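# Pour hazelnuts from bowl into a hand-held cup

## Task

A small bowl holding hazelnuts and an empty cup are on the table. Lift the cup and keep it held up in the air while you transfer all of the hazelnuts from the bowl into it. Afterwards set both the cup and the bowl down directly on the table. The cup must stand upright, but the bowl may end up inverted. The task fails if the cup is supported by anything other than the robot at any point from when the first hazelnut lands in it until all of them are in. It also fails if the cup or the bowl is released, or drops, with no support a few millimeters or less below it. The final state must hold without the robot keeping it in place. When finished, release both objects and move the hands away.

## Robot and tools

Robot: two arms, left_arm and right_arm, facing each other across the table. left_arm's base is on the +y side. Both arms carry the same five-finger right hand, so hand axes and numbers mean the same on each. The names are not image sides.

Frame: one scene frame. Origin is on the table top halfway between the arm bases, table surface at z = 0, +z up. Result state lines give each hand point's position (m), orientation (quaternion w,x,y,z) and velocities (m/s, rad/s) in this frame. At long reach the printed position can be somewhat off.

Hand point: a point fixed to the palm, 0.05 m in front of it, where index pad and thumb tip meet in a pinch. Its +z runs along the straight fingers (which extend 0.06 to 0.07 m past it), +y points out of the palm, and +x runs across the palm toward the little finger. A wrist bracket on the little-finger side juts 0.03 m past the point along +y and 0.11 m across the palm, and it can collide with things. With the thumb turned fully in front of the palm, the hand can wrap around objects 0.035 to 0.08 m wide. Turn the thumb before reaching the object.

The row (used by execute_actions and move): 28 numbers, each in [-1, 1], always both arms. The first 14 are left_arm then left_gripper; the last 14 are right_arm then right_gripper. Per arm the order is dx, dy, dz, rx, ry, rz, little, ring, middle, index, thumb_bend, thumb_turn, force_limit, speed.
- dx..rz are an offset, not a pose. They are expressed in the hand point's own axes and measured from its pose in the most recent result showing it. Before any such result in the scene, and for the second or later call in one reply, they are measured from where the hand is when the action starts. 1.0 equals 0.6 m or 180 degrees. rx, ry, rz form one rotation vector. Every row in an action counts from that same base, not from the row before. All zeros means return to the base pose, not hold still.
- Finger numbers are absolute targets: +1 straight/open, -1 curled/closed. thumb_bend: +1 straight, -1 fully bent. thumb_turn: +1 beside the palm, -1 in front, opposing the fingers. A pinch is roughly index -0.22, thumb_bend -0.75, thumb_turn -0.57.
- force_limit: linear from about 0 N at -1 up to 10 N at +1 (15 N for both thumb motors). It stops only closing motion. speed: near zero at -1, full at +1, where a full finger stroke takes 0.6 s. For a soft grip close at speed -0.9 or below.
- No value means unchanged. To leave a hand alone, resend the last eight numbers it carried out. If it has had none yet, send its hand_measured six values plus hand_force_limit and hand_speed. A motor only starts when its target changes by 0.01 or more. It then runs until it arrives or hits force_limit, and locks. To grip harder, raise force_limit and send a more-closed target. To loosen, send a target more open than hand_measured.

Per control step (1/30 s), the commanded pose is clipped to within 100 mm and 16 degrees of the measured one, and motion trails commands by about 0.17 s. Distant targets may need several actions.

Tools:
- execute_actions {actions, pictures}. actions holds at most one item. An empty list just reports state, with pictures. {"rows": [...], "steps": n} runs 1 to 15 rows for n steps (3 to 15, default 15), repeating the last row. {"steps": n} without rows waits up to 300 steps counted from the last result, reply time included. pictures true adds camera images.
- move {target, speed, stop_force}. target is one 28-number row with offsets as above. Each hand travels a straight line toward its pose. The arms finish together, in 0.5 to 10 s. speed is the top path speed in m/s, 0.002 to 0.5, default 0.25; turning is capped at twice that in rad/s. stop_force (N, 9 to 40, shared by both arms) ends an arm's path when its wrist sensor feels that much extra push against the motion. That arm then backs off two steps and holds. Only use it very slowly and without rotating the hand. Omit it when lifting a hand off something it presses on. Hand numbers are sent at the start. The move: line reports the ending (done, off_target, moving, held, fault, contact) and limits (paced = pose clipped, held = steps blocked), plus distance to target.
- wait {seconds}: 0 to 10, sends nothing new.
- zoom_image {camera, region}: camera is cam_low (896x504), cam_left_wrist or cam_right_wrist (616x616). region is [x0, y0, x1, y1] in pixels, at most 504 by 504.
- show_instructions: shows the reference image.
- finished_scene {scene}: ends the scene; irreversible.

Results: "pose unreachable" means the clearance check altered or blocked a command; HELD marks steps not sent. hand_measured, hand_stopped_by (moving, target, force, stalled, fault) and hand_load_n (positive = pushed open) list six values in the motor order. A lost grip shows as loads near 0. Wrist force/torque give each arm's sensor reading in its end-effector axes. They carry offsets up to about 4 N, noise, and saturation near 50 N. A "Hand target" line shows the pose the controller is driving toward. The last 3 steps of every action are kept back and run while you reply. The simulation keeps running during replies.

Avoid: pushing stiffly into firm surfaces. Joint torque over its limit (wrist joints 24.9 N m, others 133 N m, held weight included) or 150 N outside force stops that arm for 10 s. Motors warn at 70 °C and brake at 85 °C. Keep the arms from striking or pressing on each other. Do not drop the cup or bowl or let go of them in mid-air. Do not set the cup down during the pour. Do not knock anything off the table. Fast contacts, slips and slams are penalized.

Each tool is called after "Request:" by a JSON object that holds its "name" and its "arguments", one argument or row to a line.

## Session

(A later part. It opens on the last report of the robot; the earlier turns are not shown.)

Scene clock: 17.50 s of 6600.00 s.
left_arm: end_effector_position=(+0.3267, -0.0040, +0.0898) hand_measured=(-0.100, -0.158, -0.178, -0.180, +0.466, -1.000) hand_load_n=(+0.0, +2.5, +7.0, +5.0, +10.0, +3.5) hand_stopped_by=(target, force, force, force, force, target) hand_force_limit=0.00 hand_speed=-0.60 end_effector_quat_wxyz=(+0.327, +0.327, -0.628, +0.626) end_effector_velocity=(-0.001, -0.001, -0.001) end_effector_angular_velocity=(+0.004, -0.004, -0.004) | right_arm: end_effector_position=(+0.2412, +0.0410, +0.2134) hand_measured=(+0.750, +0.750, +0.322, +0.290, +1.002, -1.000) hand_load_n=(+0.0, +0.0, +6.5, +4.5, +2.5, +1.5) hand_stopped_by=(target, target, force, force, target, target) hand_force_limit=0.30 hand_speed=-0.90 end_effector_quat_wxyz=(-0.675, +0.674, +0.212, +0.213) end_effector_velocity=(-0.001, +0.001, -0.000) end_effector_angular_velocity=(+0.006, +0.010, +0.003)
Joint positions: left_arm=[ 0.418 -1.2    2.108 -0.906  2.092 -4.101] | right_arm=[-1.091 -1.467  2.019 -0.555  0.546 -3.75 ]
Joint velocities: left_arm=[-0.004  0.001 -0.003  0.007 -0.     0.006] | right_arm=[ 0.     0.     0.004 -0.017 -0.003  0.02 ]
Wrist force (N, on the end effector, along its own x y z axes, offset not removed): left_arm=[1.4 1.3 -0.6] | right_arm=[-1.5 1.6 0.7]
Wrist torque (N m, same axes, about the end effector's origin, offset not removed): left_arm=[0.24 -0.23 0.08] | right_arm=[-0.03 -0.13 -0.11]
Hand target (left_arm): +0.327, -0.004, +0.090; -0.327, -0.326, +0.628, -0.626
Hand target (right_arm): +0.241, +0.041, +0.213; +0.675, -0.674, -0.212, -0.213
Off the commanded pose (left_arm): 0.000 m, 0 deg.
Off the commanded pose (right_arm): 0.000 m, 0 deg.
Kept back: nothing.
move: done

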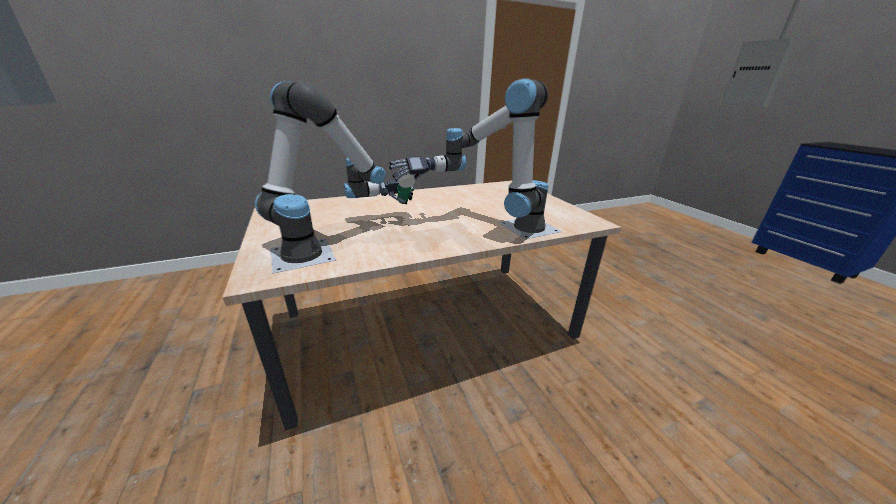

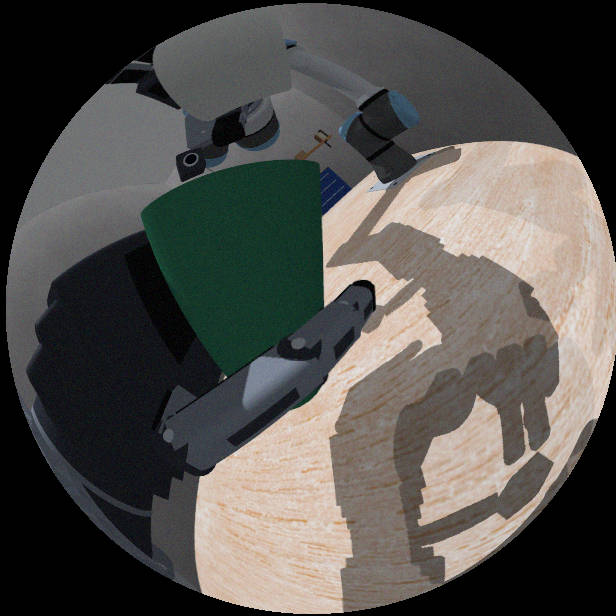

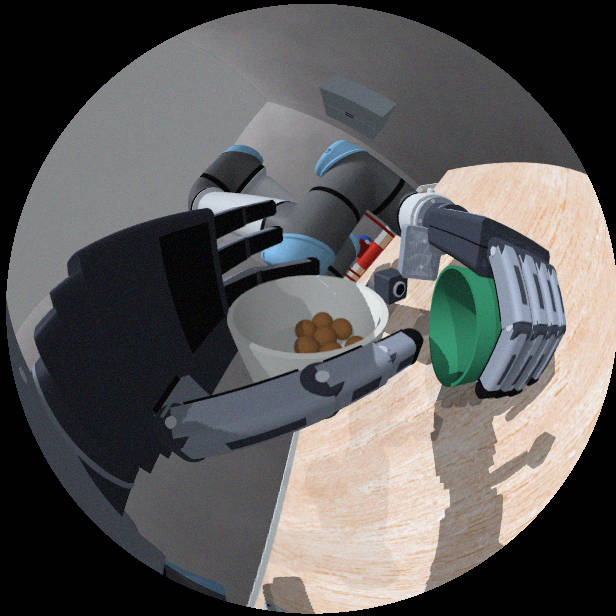

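Request:
{"name": "move", "arguments": {
  "target": [0,0,0,0,0,0,-0.1,-0.5,-0.5,-0.5,0.4,-1,0,-0.6, -0.0033,0.0213,0,0,0,0.0833,0.75,0.75,-0.55,-0.5,1,-1,0.3,-0.9],
  "speed": 0.15
}}

Request:
{"name": "zoom_image", "arguments": {
  "camera": "cam_low",
  "region": [360, 140, 480, 220]
}}

Scene clock: 19.00 s of 6600.00 s.
left_arm: end_effector_position=(+0.3267, -0.0040, +0.0898) hand_measured=(-0.100, -0.158, -0.178, -0.180, +0.466, -1.000) hand_load_n=(+0.0, +2.5, +7.0, +5.0, +10.0, +3.5) hand_stopped_by=(target, force, force, force, force, target) hand_force_limit=0.00 hand_speed=-0.60 end_effector_quat_wxyz=(+0.327, +0.327, -0.628, +0.626) end_effector_velocity=(+0.001, +0.000, +0.000) end_effector_angular_velocity=(+0.000, -0.000, +0.002) | right_arm: end_effector_position=(+0.2470, +0.0411, +0.2019) hand_measured=(+0.750, +0.750, +0.322, +0.290, +1.002, -1.000) hand_load_n=(+0.0, +0.0, +6.0, +4.5, +2.5, +1.0) hand_stopped_by=(target, target, force, force, target, target) hand_force_limit=0.30 hand_speed=-0.90 end_effector_quat_wxyz=(-0.697, +0.696, +0.123, +0.124) end_effector_velocity=(+0.000, -0.000, -0.000) end_effector_angular_velocity=(+0.003, +0.013, -0.000)
Joint positions: left_arm=[ 0.418 -1.2    2.108 -0.906  2.092 -4.101] | right_arm=[-1.121 -1.416  1.994 -0.58   0.515 -3.49 ]
Joint velocities: left_arm=[ 0.001  0.    -0.     0.    -0.     0.   ] | right_arm=[-0.003  0.001  0.002 -0.009 -0.002  0.018]
Wrist force (N, on the end effector, along its own x y z axes, offset not removed): left_arm=[2.9 3.0 0.8] | right_arm=[-1.2 2.1 0.7]
Wrist torque (N m, same axes, about the end effector's origin, offset not removed): left_arm=[0.27 -0.52 0.21] | right_arm=[0.04 0.03 -0.05]
Hand target (left_arm): +0.327, -0.004, +0.090; -0.327, -0.327, +0.628, -0.626
Hand target (right_arm): +0.247, +0.041, +0.202; +0.697, -0.696, -0.122, -0.123
Off the commanded pose (left_arm): 0.000 m, 0 deg.
Off the commanded pose (right_arm): 0.000 m, 0 deg.
Kept back: nothing.
move: done

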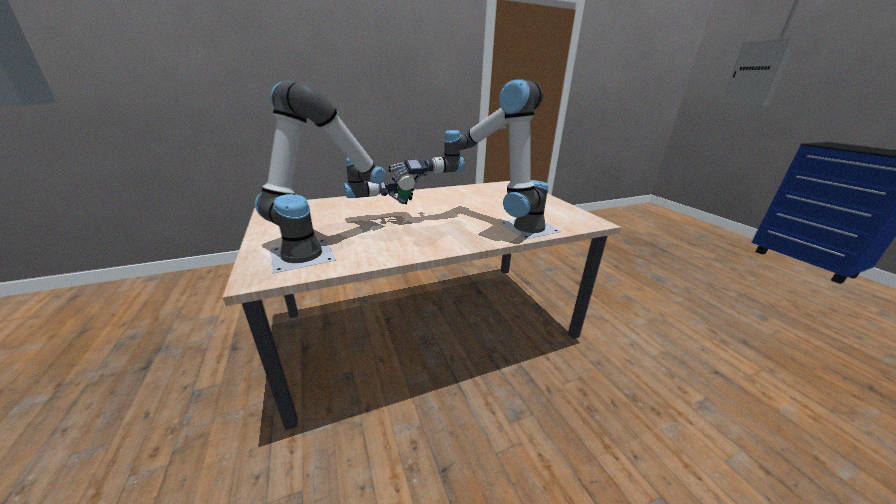

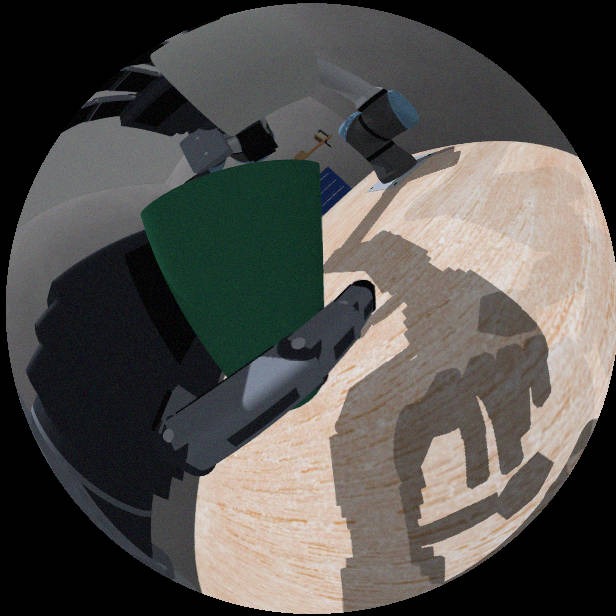

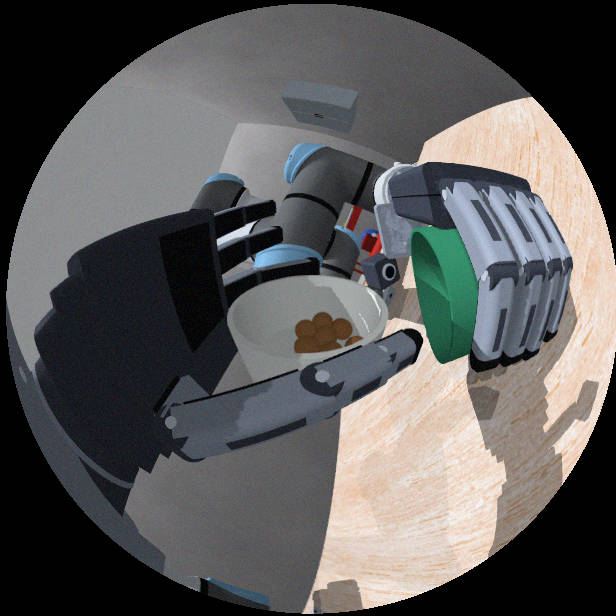

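Region (360, 140, 480, 220) of cam_low's 896x504 image, scaled by 4.200, with more detail than that image has.

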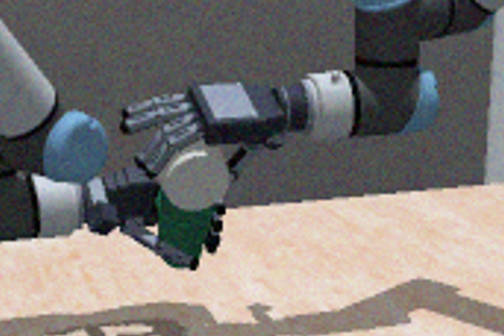

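Request:
{"name": "move", "arguments": {
  "target": [0,0,0,0,0,0,-0.1,-0.5,-0.5,-0.5,0.4,-1,0,-0.6, 0.0155,0.002,0,0,0,0.0833,0.75,0.75,-0.55,-0.5,1,-1,0.3,-0.9],
  "speed": 0.09
}}

Request:
{"name": "move", "arguments": {
  "target": [0,0,0,0,0,0,-0.1,-0.5,-0.5,-0.5,0.4,-1,0,-0.6, 0.0283,-0.0143,0,0,0,0.1389,0.75,0.75,-0.55,-0.5,1,-1,0.3,-0.9],
  "speed": 0.06
}}

Scene clock: 21.03 s of 6600.00 s.
left_arm: end_effector_position=(+0.3267, -0.0040, +0.0898) hand_measured=(-0.100, -0.158, -0.178, -0.180, +0.466, -1.000) hand_load_n=(+0.0, +2.5, +7.0, +5.0, +10.0, +3.5) hand_stopped_by=(target, force, force, force, force, target) hand_force_limit=0.00 hand_speed=-0.60 end_effector_quat_wxyz=(+0.327, +0.327, -0.628, +0.626) end_effector_velocity=(-0.001, -0.000, +0.000) end_effector_angular_velocity=(+0.000, -0.000, -0.002) | right_arm: end_effector_position=(+0.2561, +0.0411, +0.2040) hand_measured=(+0.750, +0.750, +0.322, +0.290, +1.002, -1.000) hand_load_n=(+0.0, +0.0, +6.5, +4.5, +2.5, +1.0) hand_stopped_by=(target, target, force, force, target, target) hand_force_limit=0.30 hand_speed=-0.90 end_effector_quat_wxyz=(-0.707, +0.706, +0.031, +0.032) end_effector_velocity=(+0.000, -0.000, +0.000) end_effector_angular_velocity=(+0.002, +0.012, -0.000)
Joint positions: left_arm=[ 0.418 -1.2    2.108 -0.906  2.092 -4.101] | right_arm=[-1.152 -1.373  1.947 -0.577  0.485 -3.23 ]
Joint velocities: left_arm=[-0.001 -0.    -0.     0.001  0.     0.   ] | right_arm=[-0.002  0.     0.001 -0.004 -0.001  0.015]
Wrist force (N, on the end effector, along its own x y z axes, offset not removed): left_arm=[2.3 2.4 -1.3] | right_arm=[-2.4 2.6 0.7]
Wrist torque (N m, same axes, about the end effector's origin, offset not removed): left_arm=[0.57 -0.57 0.22] | right_arm=[0.13 0.18 -0.17]
Hand target (left_arm): +0.327, -0.004, +0.090; -0.327, -0.327, +0.628, -0.626
Hand target (right_arm): +0.256, +0.041, +0.204; +0.707, -0.706, -0.031, -0.032
Off the commanded pose (left_arm): 0.000 m, 0 deg.
Off the commanded pose (right_arm): 0.000 m, 0 deg.
Kept back: nothing.
move: done

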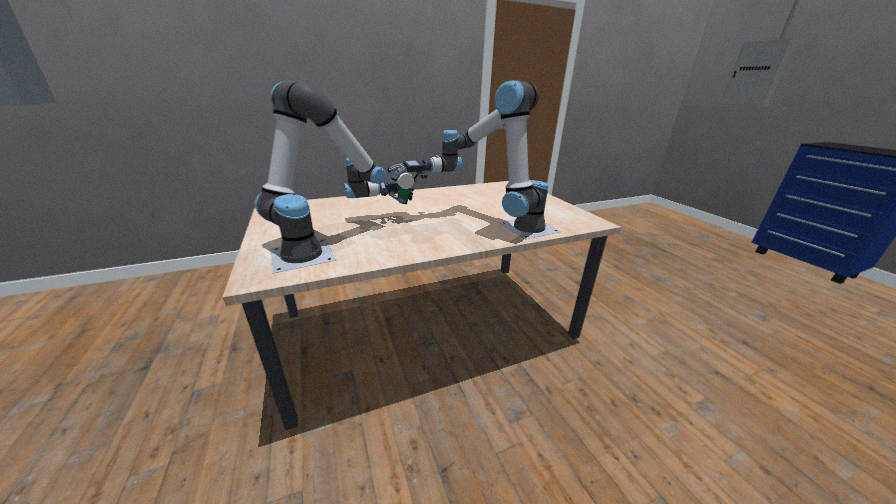

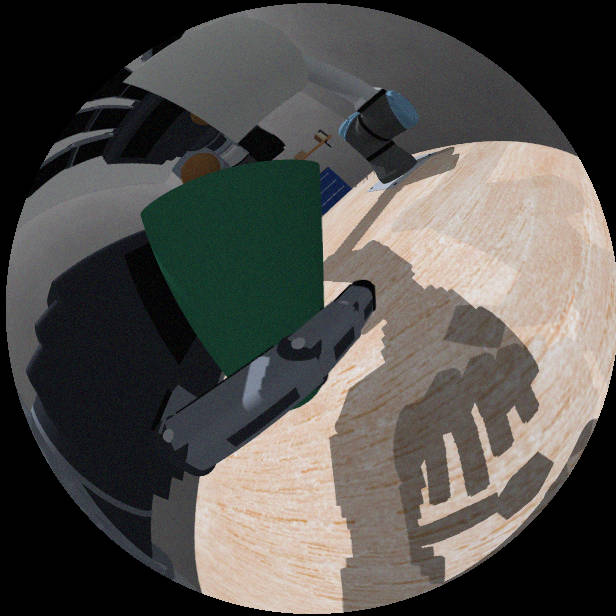

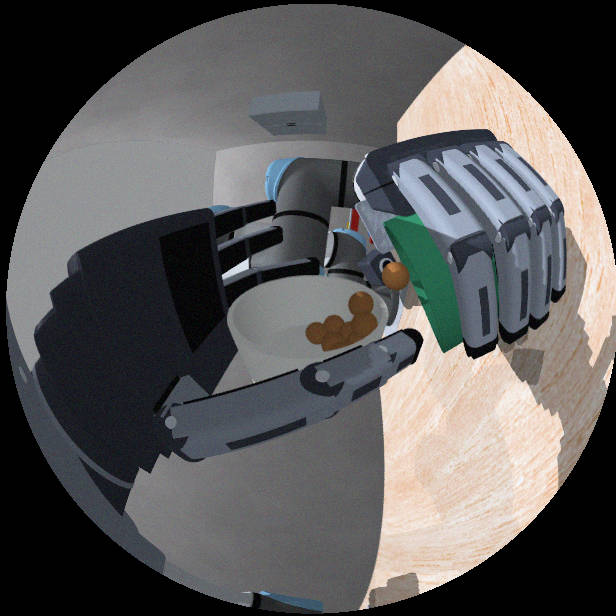

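Scene clock: 24.97 s of 6600.00 s.
left_arm: end_effector_position=(+0.3267, -0.0040, +0.0898) hand_measured=(-0.100, -0.158, -0.178, -0.180, +0.466, -1.000) hand_load_n=(+0.0, +2.5, +7.0, +5.0, +10.0, +3.5) hand_stopped_by=(target, force, force, force, force, target) hand_force_limit=0.00 hand_speed=-0.60 end_effector_quat_wxyz=(+0.327, +0.327, -0.628, +0.626) end_effector_velocity=(-0.000, +0.000, +0.000) end_effector_angular_velocity=(+0.000, +0.001, +0.000) | right_arm: end_effector_position=(+0.2722, +0.0411, +0.2141) hand_measured=(+0.750, +0.750, +0.322, +0.290, +1.002, -1.000) hand_load_n=(+0.0, +0.0, +6.5, +4.5, +2.5, +0.5) hand_stopped_by=(target, target, force, force, target, target) hand_force_limit=0.30 hand_speed=-0.90 end_effector_quat_wxyz=(+0.697, -0.696, +0.122, +0.121) end_effector_velocity=(-0.000, +0.000, +0.001) end_effector_angular_velocity=(+0.002, +0.009, +0.001)
Joint positions: left_arm=[ 0.418 -1.2    2.108 -0.906  2.092 -4.101] | right_arm=[-1.194 -1.3    1.872 -0.574  0.443 -2.794]
Joint velocities: left_arm=[ 0.    -0.001  0.001 -0.    -0.    -0.001] | right_arm=[ 0.    -0.    -0.001 -0.004 -0.001  0.014]
Wrist force (N, on the end effector, along its own x y z axes, offset not removed): left_arm=[1.5 2.8 0.0] | right_arm=[0.1 0.2 1.6]
Wrist torque (N m, same axes, about the end effector's origin, offset not removed): left_arm=[0.36 -0.41 0.09] | right_arm=[-0.29 -0.17 -0.19]
Hand target (left_arm): +0.327, -0.004, +0.090; -0.327, -0.327, +0.628, -0.626
Hand target (right_arm): +0.272, +0.041, +0.214; +0.697, -0.696, +0.122, +0.121
Off the commanded pose (left_arm): 0.000 m, 0 deg.
Off the commanded pose (right_arm): 0.000 m, 0 deg.
Kept back: nothing.
move: done

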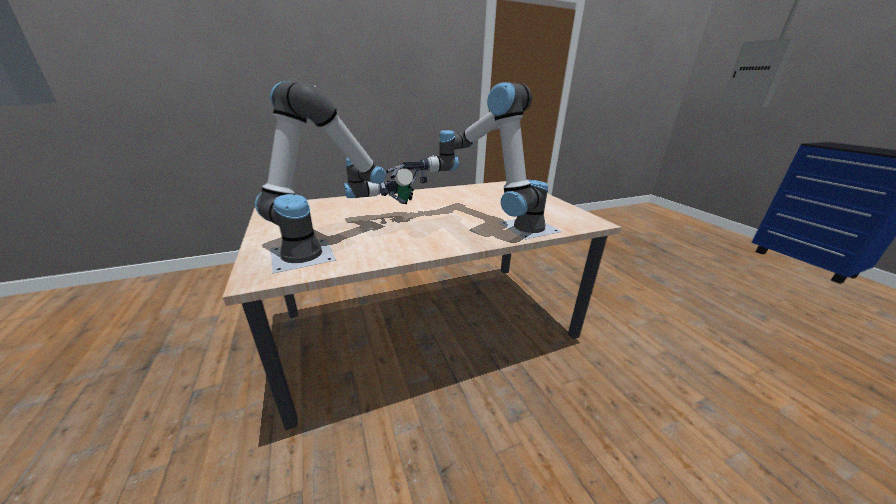

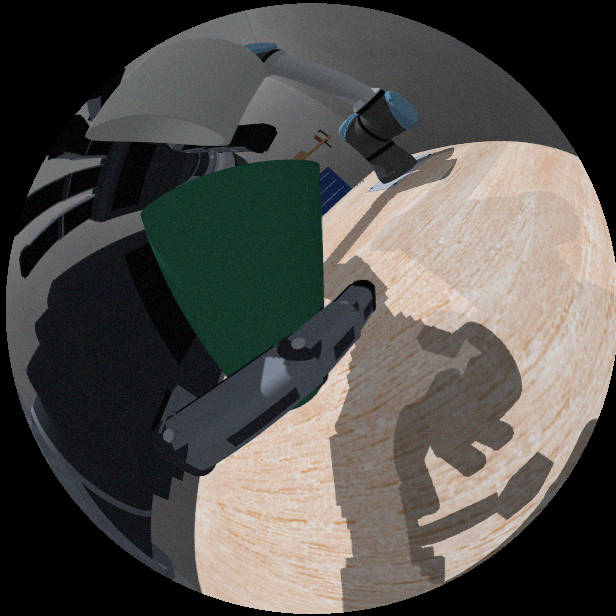

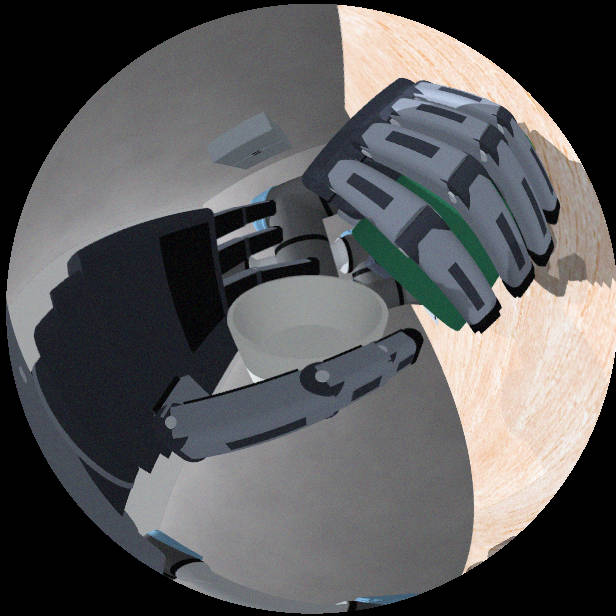

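Request:
{"name": "move", "arguments": {
  "target": [-0.1148,-0.0483,-0.09,0.1076,-0.0339,-0.1924,-0.1,-0.5,-0.5,-0.5,0.4,-1,0,-0.6, -0.1272,0.248,-0.1185,0,0,-0.61,0.75,0.75,-0.55,-0.5,1,-1,0.3,-0.9],
  "speed": 0.5
}}

Request:
{"name": "zoom_image", "arguments": {
  "camera": "cam_low",
  "region": [240, 150, 600, 300]
}}

Scene clock: 27.87 s of 6600.00 s.
left_arm: end_effector_position=(+0.3899, +0.0499, +0.0500) hand_measured=(-0.100, -0.158, -0.178, -0.180, +0.466, -1.000) hand_load_n=(+0.0, +2.5, +7.0, +5.0, +10.0, +3.5) hand_stopped_by=(target, force, force, force, force, target) hand_force_limit=0.00 hand_speed=-0.60 end_effector_quat_wxyz=(+0.406, +0.579, -0.406, +0.579) end_effector_velocity=(+0.000, +0.000, +0.000) end_effector_angular_velocity=(-0.002, +0.003, +0.002) | right_arm: end_effector_position=(+0.1501, -0.0299, +0.0997) hand_measured=(+0.750, +0.750, +0.322, +0.290, +1.002, -1.000) hand_load_n=(+0.0, +0.0, +6.5, +5.0, +2.5, +2.0) hand_stopped_by=(target, target, force, force, target, target) hand_force_limit=0.30 hand_speed=-0.90 end_effector_quat_wxyz=(-0.500, +0.500, +0.499, +0.500) end_effector_velocity=(+0.000, +0.000, -0.000) end_effector_angular_velocity=(+0.002, -0.014, -0.001)
Joint positions: left_arm=[ 0.508 -1.087  2.235 -1.147  1.833 -4.712] | right_arm=[-1.033 -1.434  2.556 -1.124  0.603 -4.71 ]
Joint velocities: left_arm=[ 0.     0.     0.001 -0.001 -0.002 -0.003] | right_arm=[ 0.002  0.005  0.003 -0.011  0.002 -0.011]
Wrist force (N, on the end effector, along its own x y z axes, offset not removed): left_arm=[4.3 -0.7 -0.1] | right_arm=[-2.6 0.8 2.1]
Wrist torque (N m, same axes, about the end effector's origin, offset not removed): left_arm=[-0.17 -0.79 0.16] | right_arm=[0.02 -0.02 -0.14]
Hand target (left_arm): +0.390, +0.050, +0.050; +0.406, +0.579, -0.406, +0.578
Hand target (right_arm): +0.150, -0.030, +0.100; +0.500, -0.500, -0.499, -0.501
Off the commanded pose (left_arm): 0.000 m, 0 deg.
Off the commanded pose (right_arm): 0.000 m, 0 deg.
Kept back: nothing.
move: done

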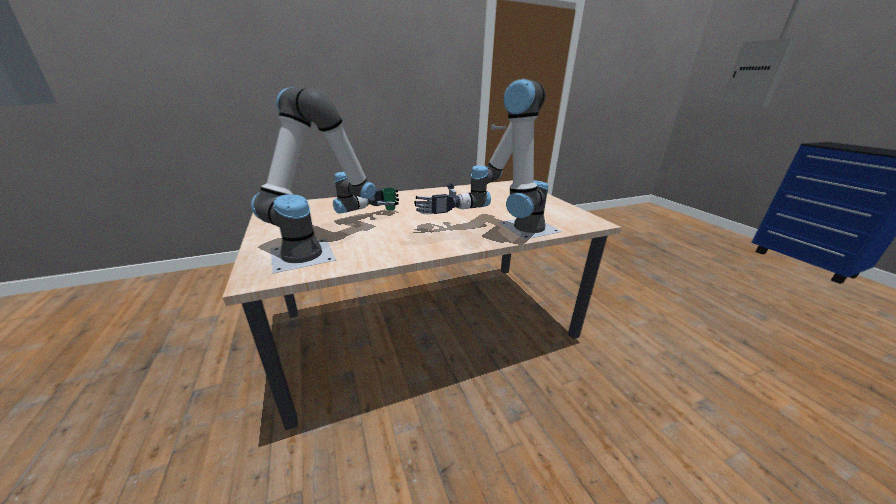

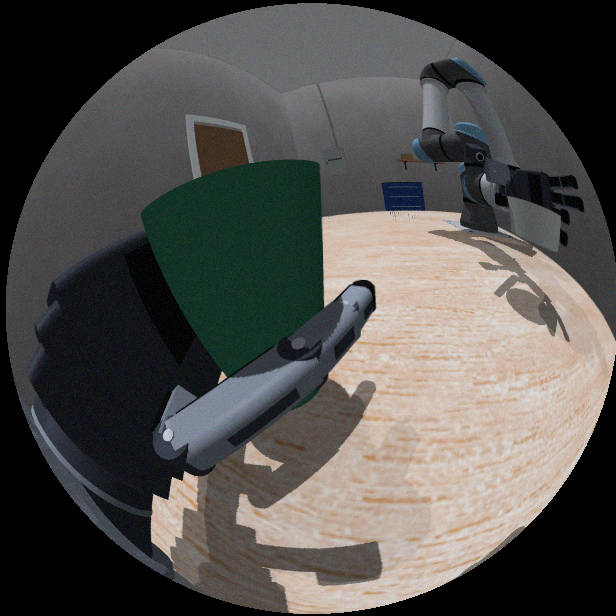

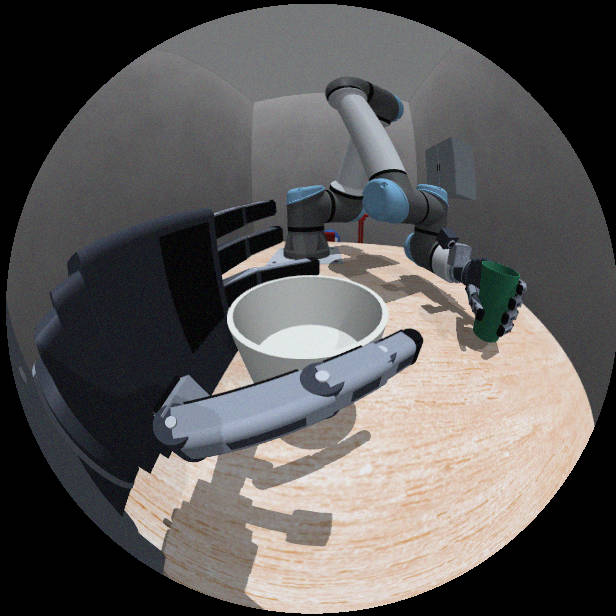

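Region (240, 150, 600, 300) of cam_low's 896x504 image, scaled by 1.400, with more detail than that image has; it fills the top 210 rows of this view, and the rest is white.

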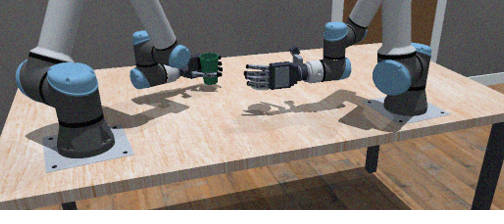

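No spills visible. Set down.

Request:
{"name": "move", "arguments": {
  "target": [-0.023,0,0,0,0,0,-0.1,-0.5,-0.5,-0.5,0.4,-1,0,-0.6, -0.121,0,0,0,0,0,0.75,0.75,-0.55,-0.5,1,-1,0.3,-0.9],
  "speed": 0.15
}}

Request:
{"name": "move", "arguments": {
  "target": [-0.016,0,0,0,0,0,-0.1,-0.5,-0.5,-0.5,0.4,-1,0,-0.6, -0.016,0,0,0,0,0,0.75,0.75,-0.55,-0.5,1,-1,0.3,-0.9],
  "speed": 0.008,
  "stop_force": 9
}}

Scene clock: 29.13 s of 6600.00 s.
left_arm: end_effector_position=(+0.3899, +0.0499, +0.0363) hand_measured=(-0.100, -0.158, -0.178, -0.180, +0.466, -1.000) hand_load_n=(+0.0, +2.5, +7.0, +5.0, +10.0, +3.5) hand_stopped_by=(target, force, force, force, force, target) hand_force_limit=0.00 hand_speed=-0.60 end_effector_quat_wxyz=(+0.406, +0.579, -0.406, +0.579) end_effector_velocity=(-0.000, -0.000, -0.001) end_effector_angular_velocity=(+0.001, +0.000, -0.000) | right_arm: end_effector_position=(+0.1501, -0.0299, +0.0273) hand_measured=(+0.750, +0.750, +0.322, +0.290, +1.002, -1.000) hand_load_n=(+0.0, +0.0, +6.5, +5.0, +2.5, +2.0) hand_stopped_by=(target, target, force, force, target, target) hand_force_limit=0.30 hand_speed=-0.90 end_effector_quat_wxyz=(-0.500, +0.501, +0.499, +0.500) end_effector_velocity=(+0.001, +0.001, -0.002) end_effector_angular_velocity=(+0.007, -0.000, -0.001)
Joint positions: left_arm=[ 0.508 -1.049  2.236 -1.186  1.833 -4.712] | right_arm=[-1.033 -1.132  2.581 -1.45   0.603 -4.711]
Joint velocities: left_arm=[-0.001  0.002 -0.001 -0.    -0.     0.   ] | right_arm=[ 0.001  0.017  0.001 -0.032  0.002  0.01 ]
Wrist force (N, on the end effector, along its own x y z axes, offset not removed): left_arm=[1.1 4.5 -1.3] | right_arm=[-2.0 -0.6 0.7]
Wrist torque (N m, same axes, about the end effector's origin, offset not removed): left_arm=[0.80 -0.38 0.37] | right_arm=[-0.12 -0.13 -0.01]
Hand target (left_arm): +0.390, +0.050, +0.036; +0.406, +0.579, -0.406, +0.579
Hand target (right_arm): +0.150, -0.030, +0.027; +0.500, -0.500, -0.499, -0.500
Off the commanded pose (left_arm): 0.000 m, 0 deg.
Off the commanded pose (right_arm): 0.000 m, 0 deg.
Kept back: nothing.
move: done

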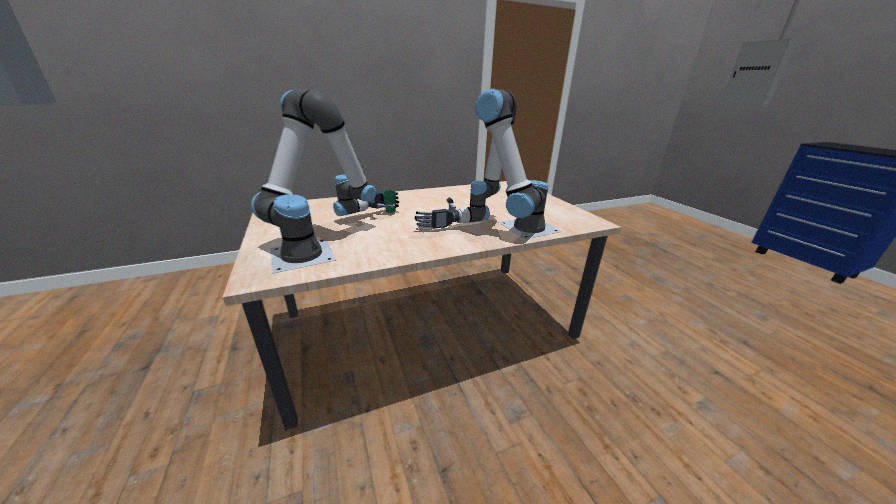

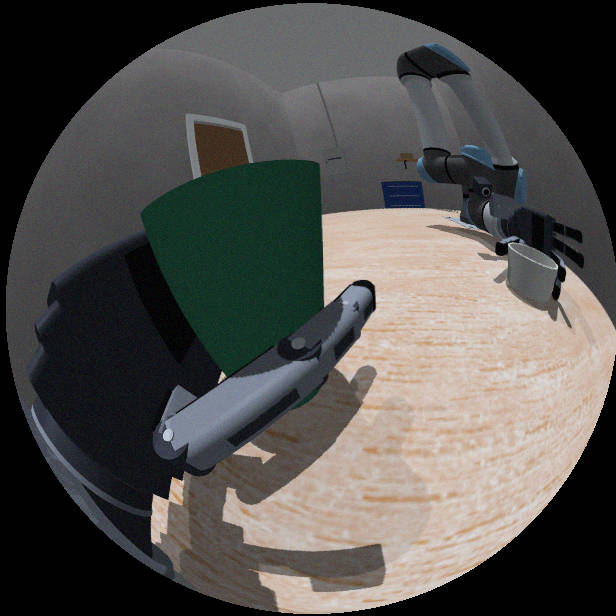

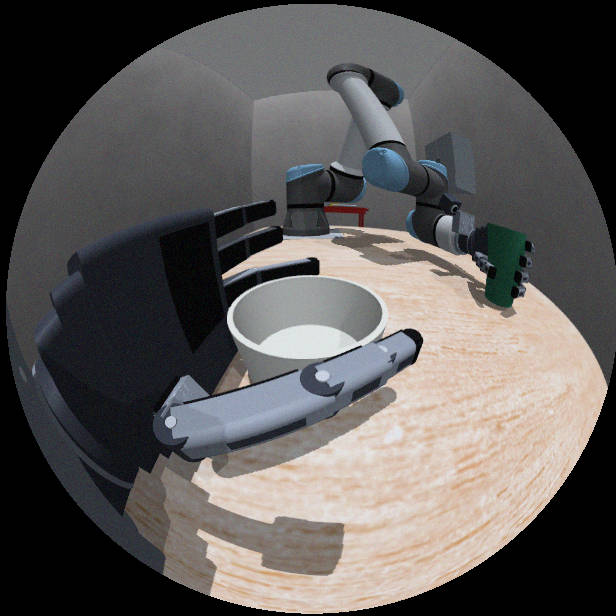

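Scene clock: 30.30 s of 6600.00 s.
left_arm: end_effector_position=(+0.3899, +0.0499, +0.0307) hand_measured=(-0.100, -0.158, -0.178, -0.180, +0.466, -1.000) hand_load_n=(+0.0, +4.0, +7.0, +4.0, +10.0, +0.5) hand_stopped_by=(target, force, force, force, force, target) hand_force_limit=0.00 hand_speed=-0.60 end_effector_quat_wxyz=(+0.406, +0.579, -0.406, +0.579) end_effector_velocity=(-0.000, -0.000, +0.001) end_effector_angular_velocity=(+0.000, +0.000, -0.001) | right_arm: end_effector_position=(+0.1501, -0.0299, +0.0212) hand_measured=(+0.750, +0.750, +0.322, +0.290, +1.002, -1.000) hand_load_n=(+0.0, +0.0, +7.0, +4.5, +2.5, -3.5) hand_stopped_by=(target, target, force, force, target, target) hand_force_limit=0.30 hand_speed=-0.90 end_effector_quat_wxyz=(-0.500, +0.501, +0.499, +0.500) end_effector_velocity=(-0.000, -0.000, +0.002) end_effector_angular_velocity=(-0.001, +0.001, +0.001)
Joint positions: left_arm=[ 0.508 -1.033  2.236 -1.201  1.833 -4.712] | right_arm=[-1.033 -1.105  2.58  -1.476  0.603 -4.711]
Joint velocities: left_arm=[-0.001 -0.003 -0.     0.004 -0.    -0.   ] | right_arm=[ 0.    -0.012  0.     0.013 -0.    -0.001]
Wrist force (N, on the end effector, along its own x y z axes, offset not removed): left_arm=[12.9 2.7 4.5] | right_arm=[6.1 -0.5 0.4]
Wrist torque (N m, same axes, about the end effector's origin, offset not removed): left_arm=[0.51 -0.72 0.12] | right_arm=[-0.28 -0.68 -0.12]
Hand target (left_arm): +0.390, +0.050, +0.031; +0.406, +0.579, -0.406, +0.579
Hand target (right_arm): +0.150, -0.030, +0.021; +0.500, -0.501, -0.499, -0.500
Off the commanded pose (left_arm): 0.004 m, 0 deg.
Off the commanded pose (right_arm): 0.003 m, 0 deg.
Kept back: nothing.
move: contact (left_arm, right_arm)

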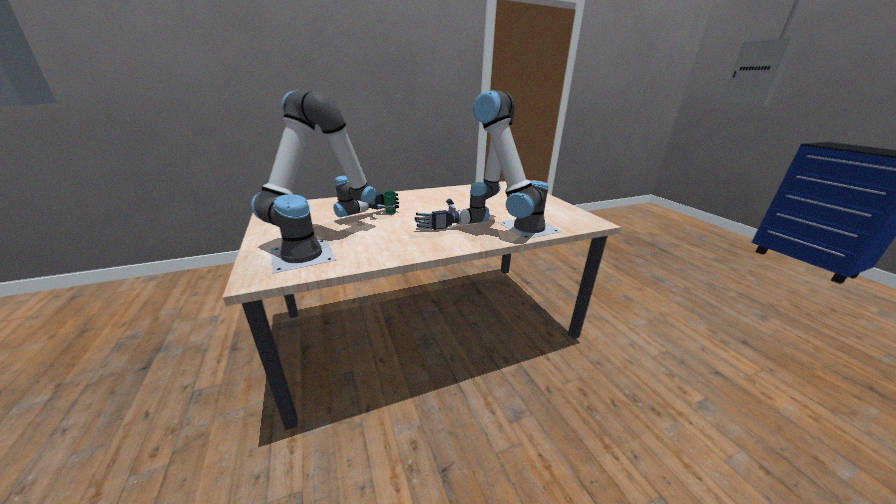

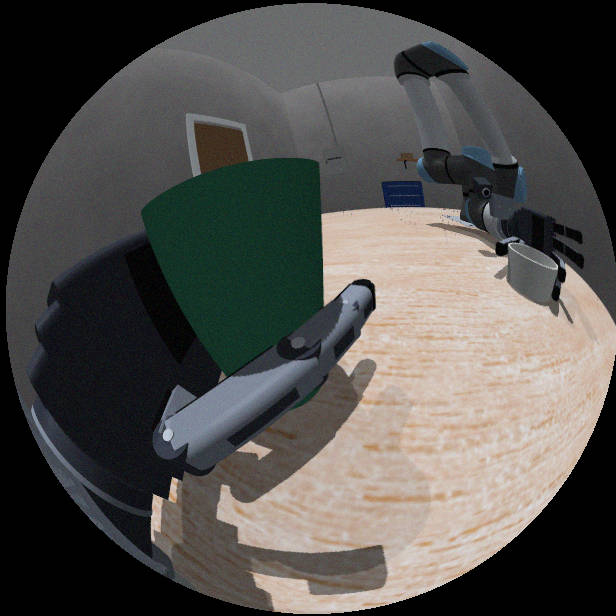

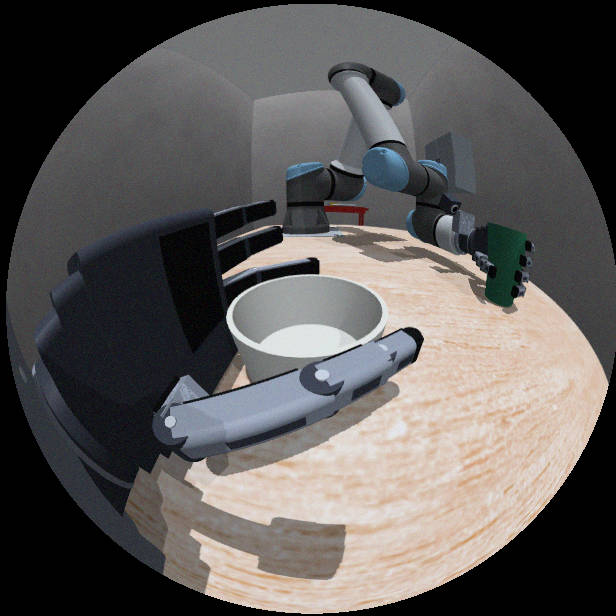

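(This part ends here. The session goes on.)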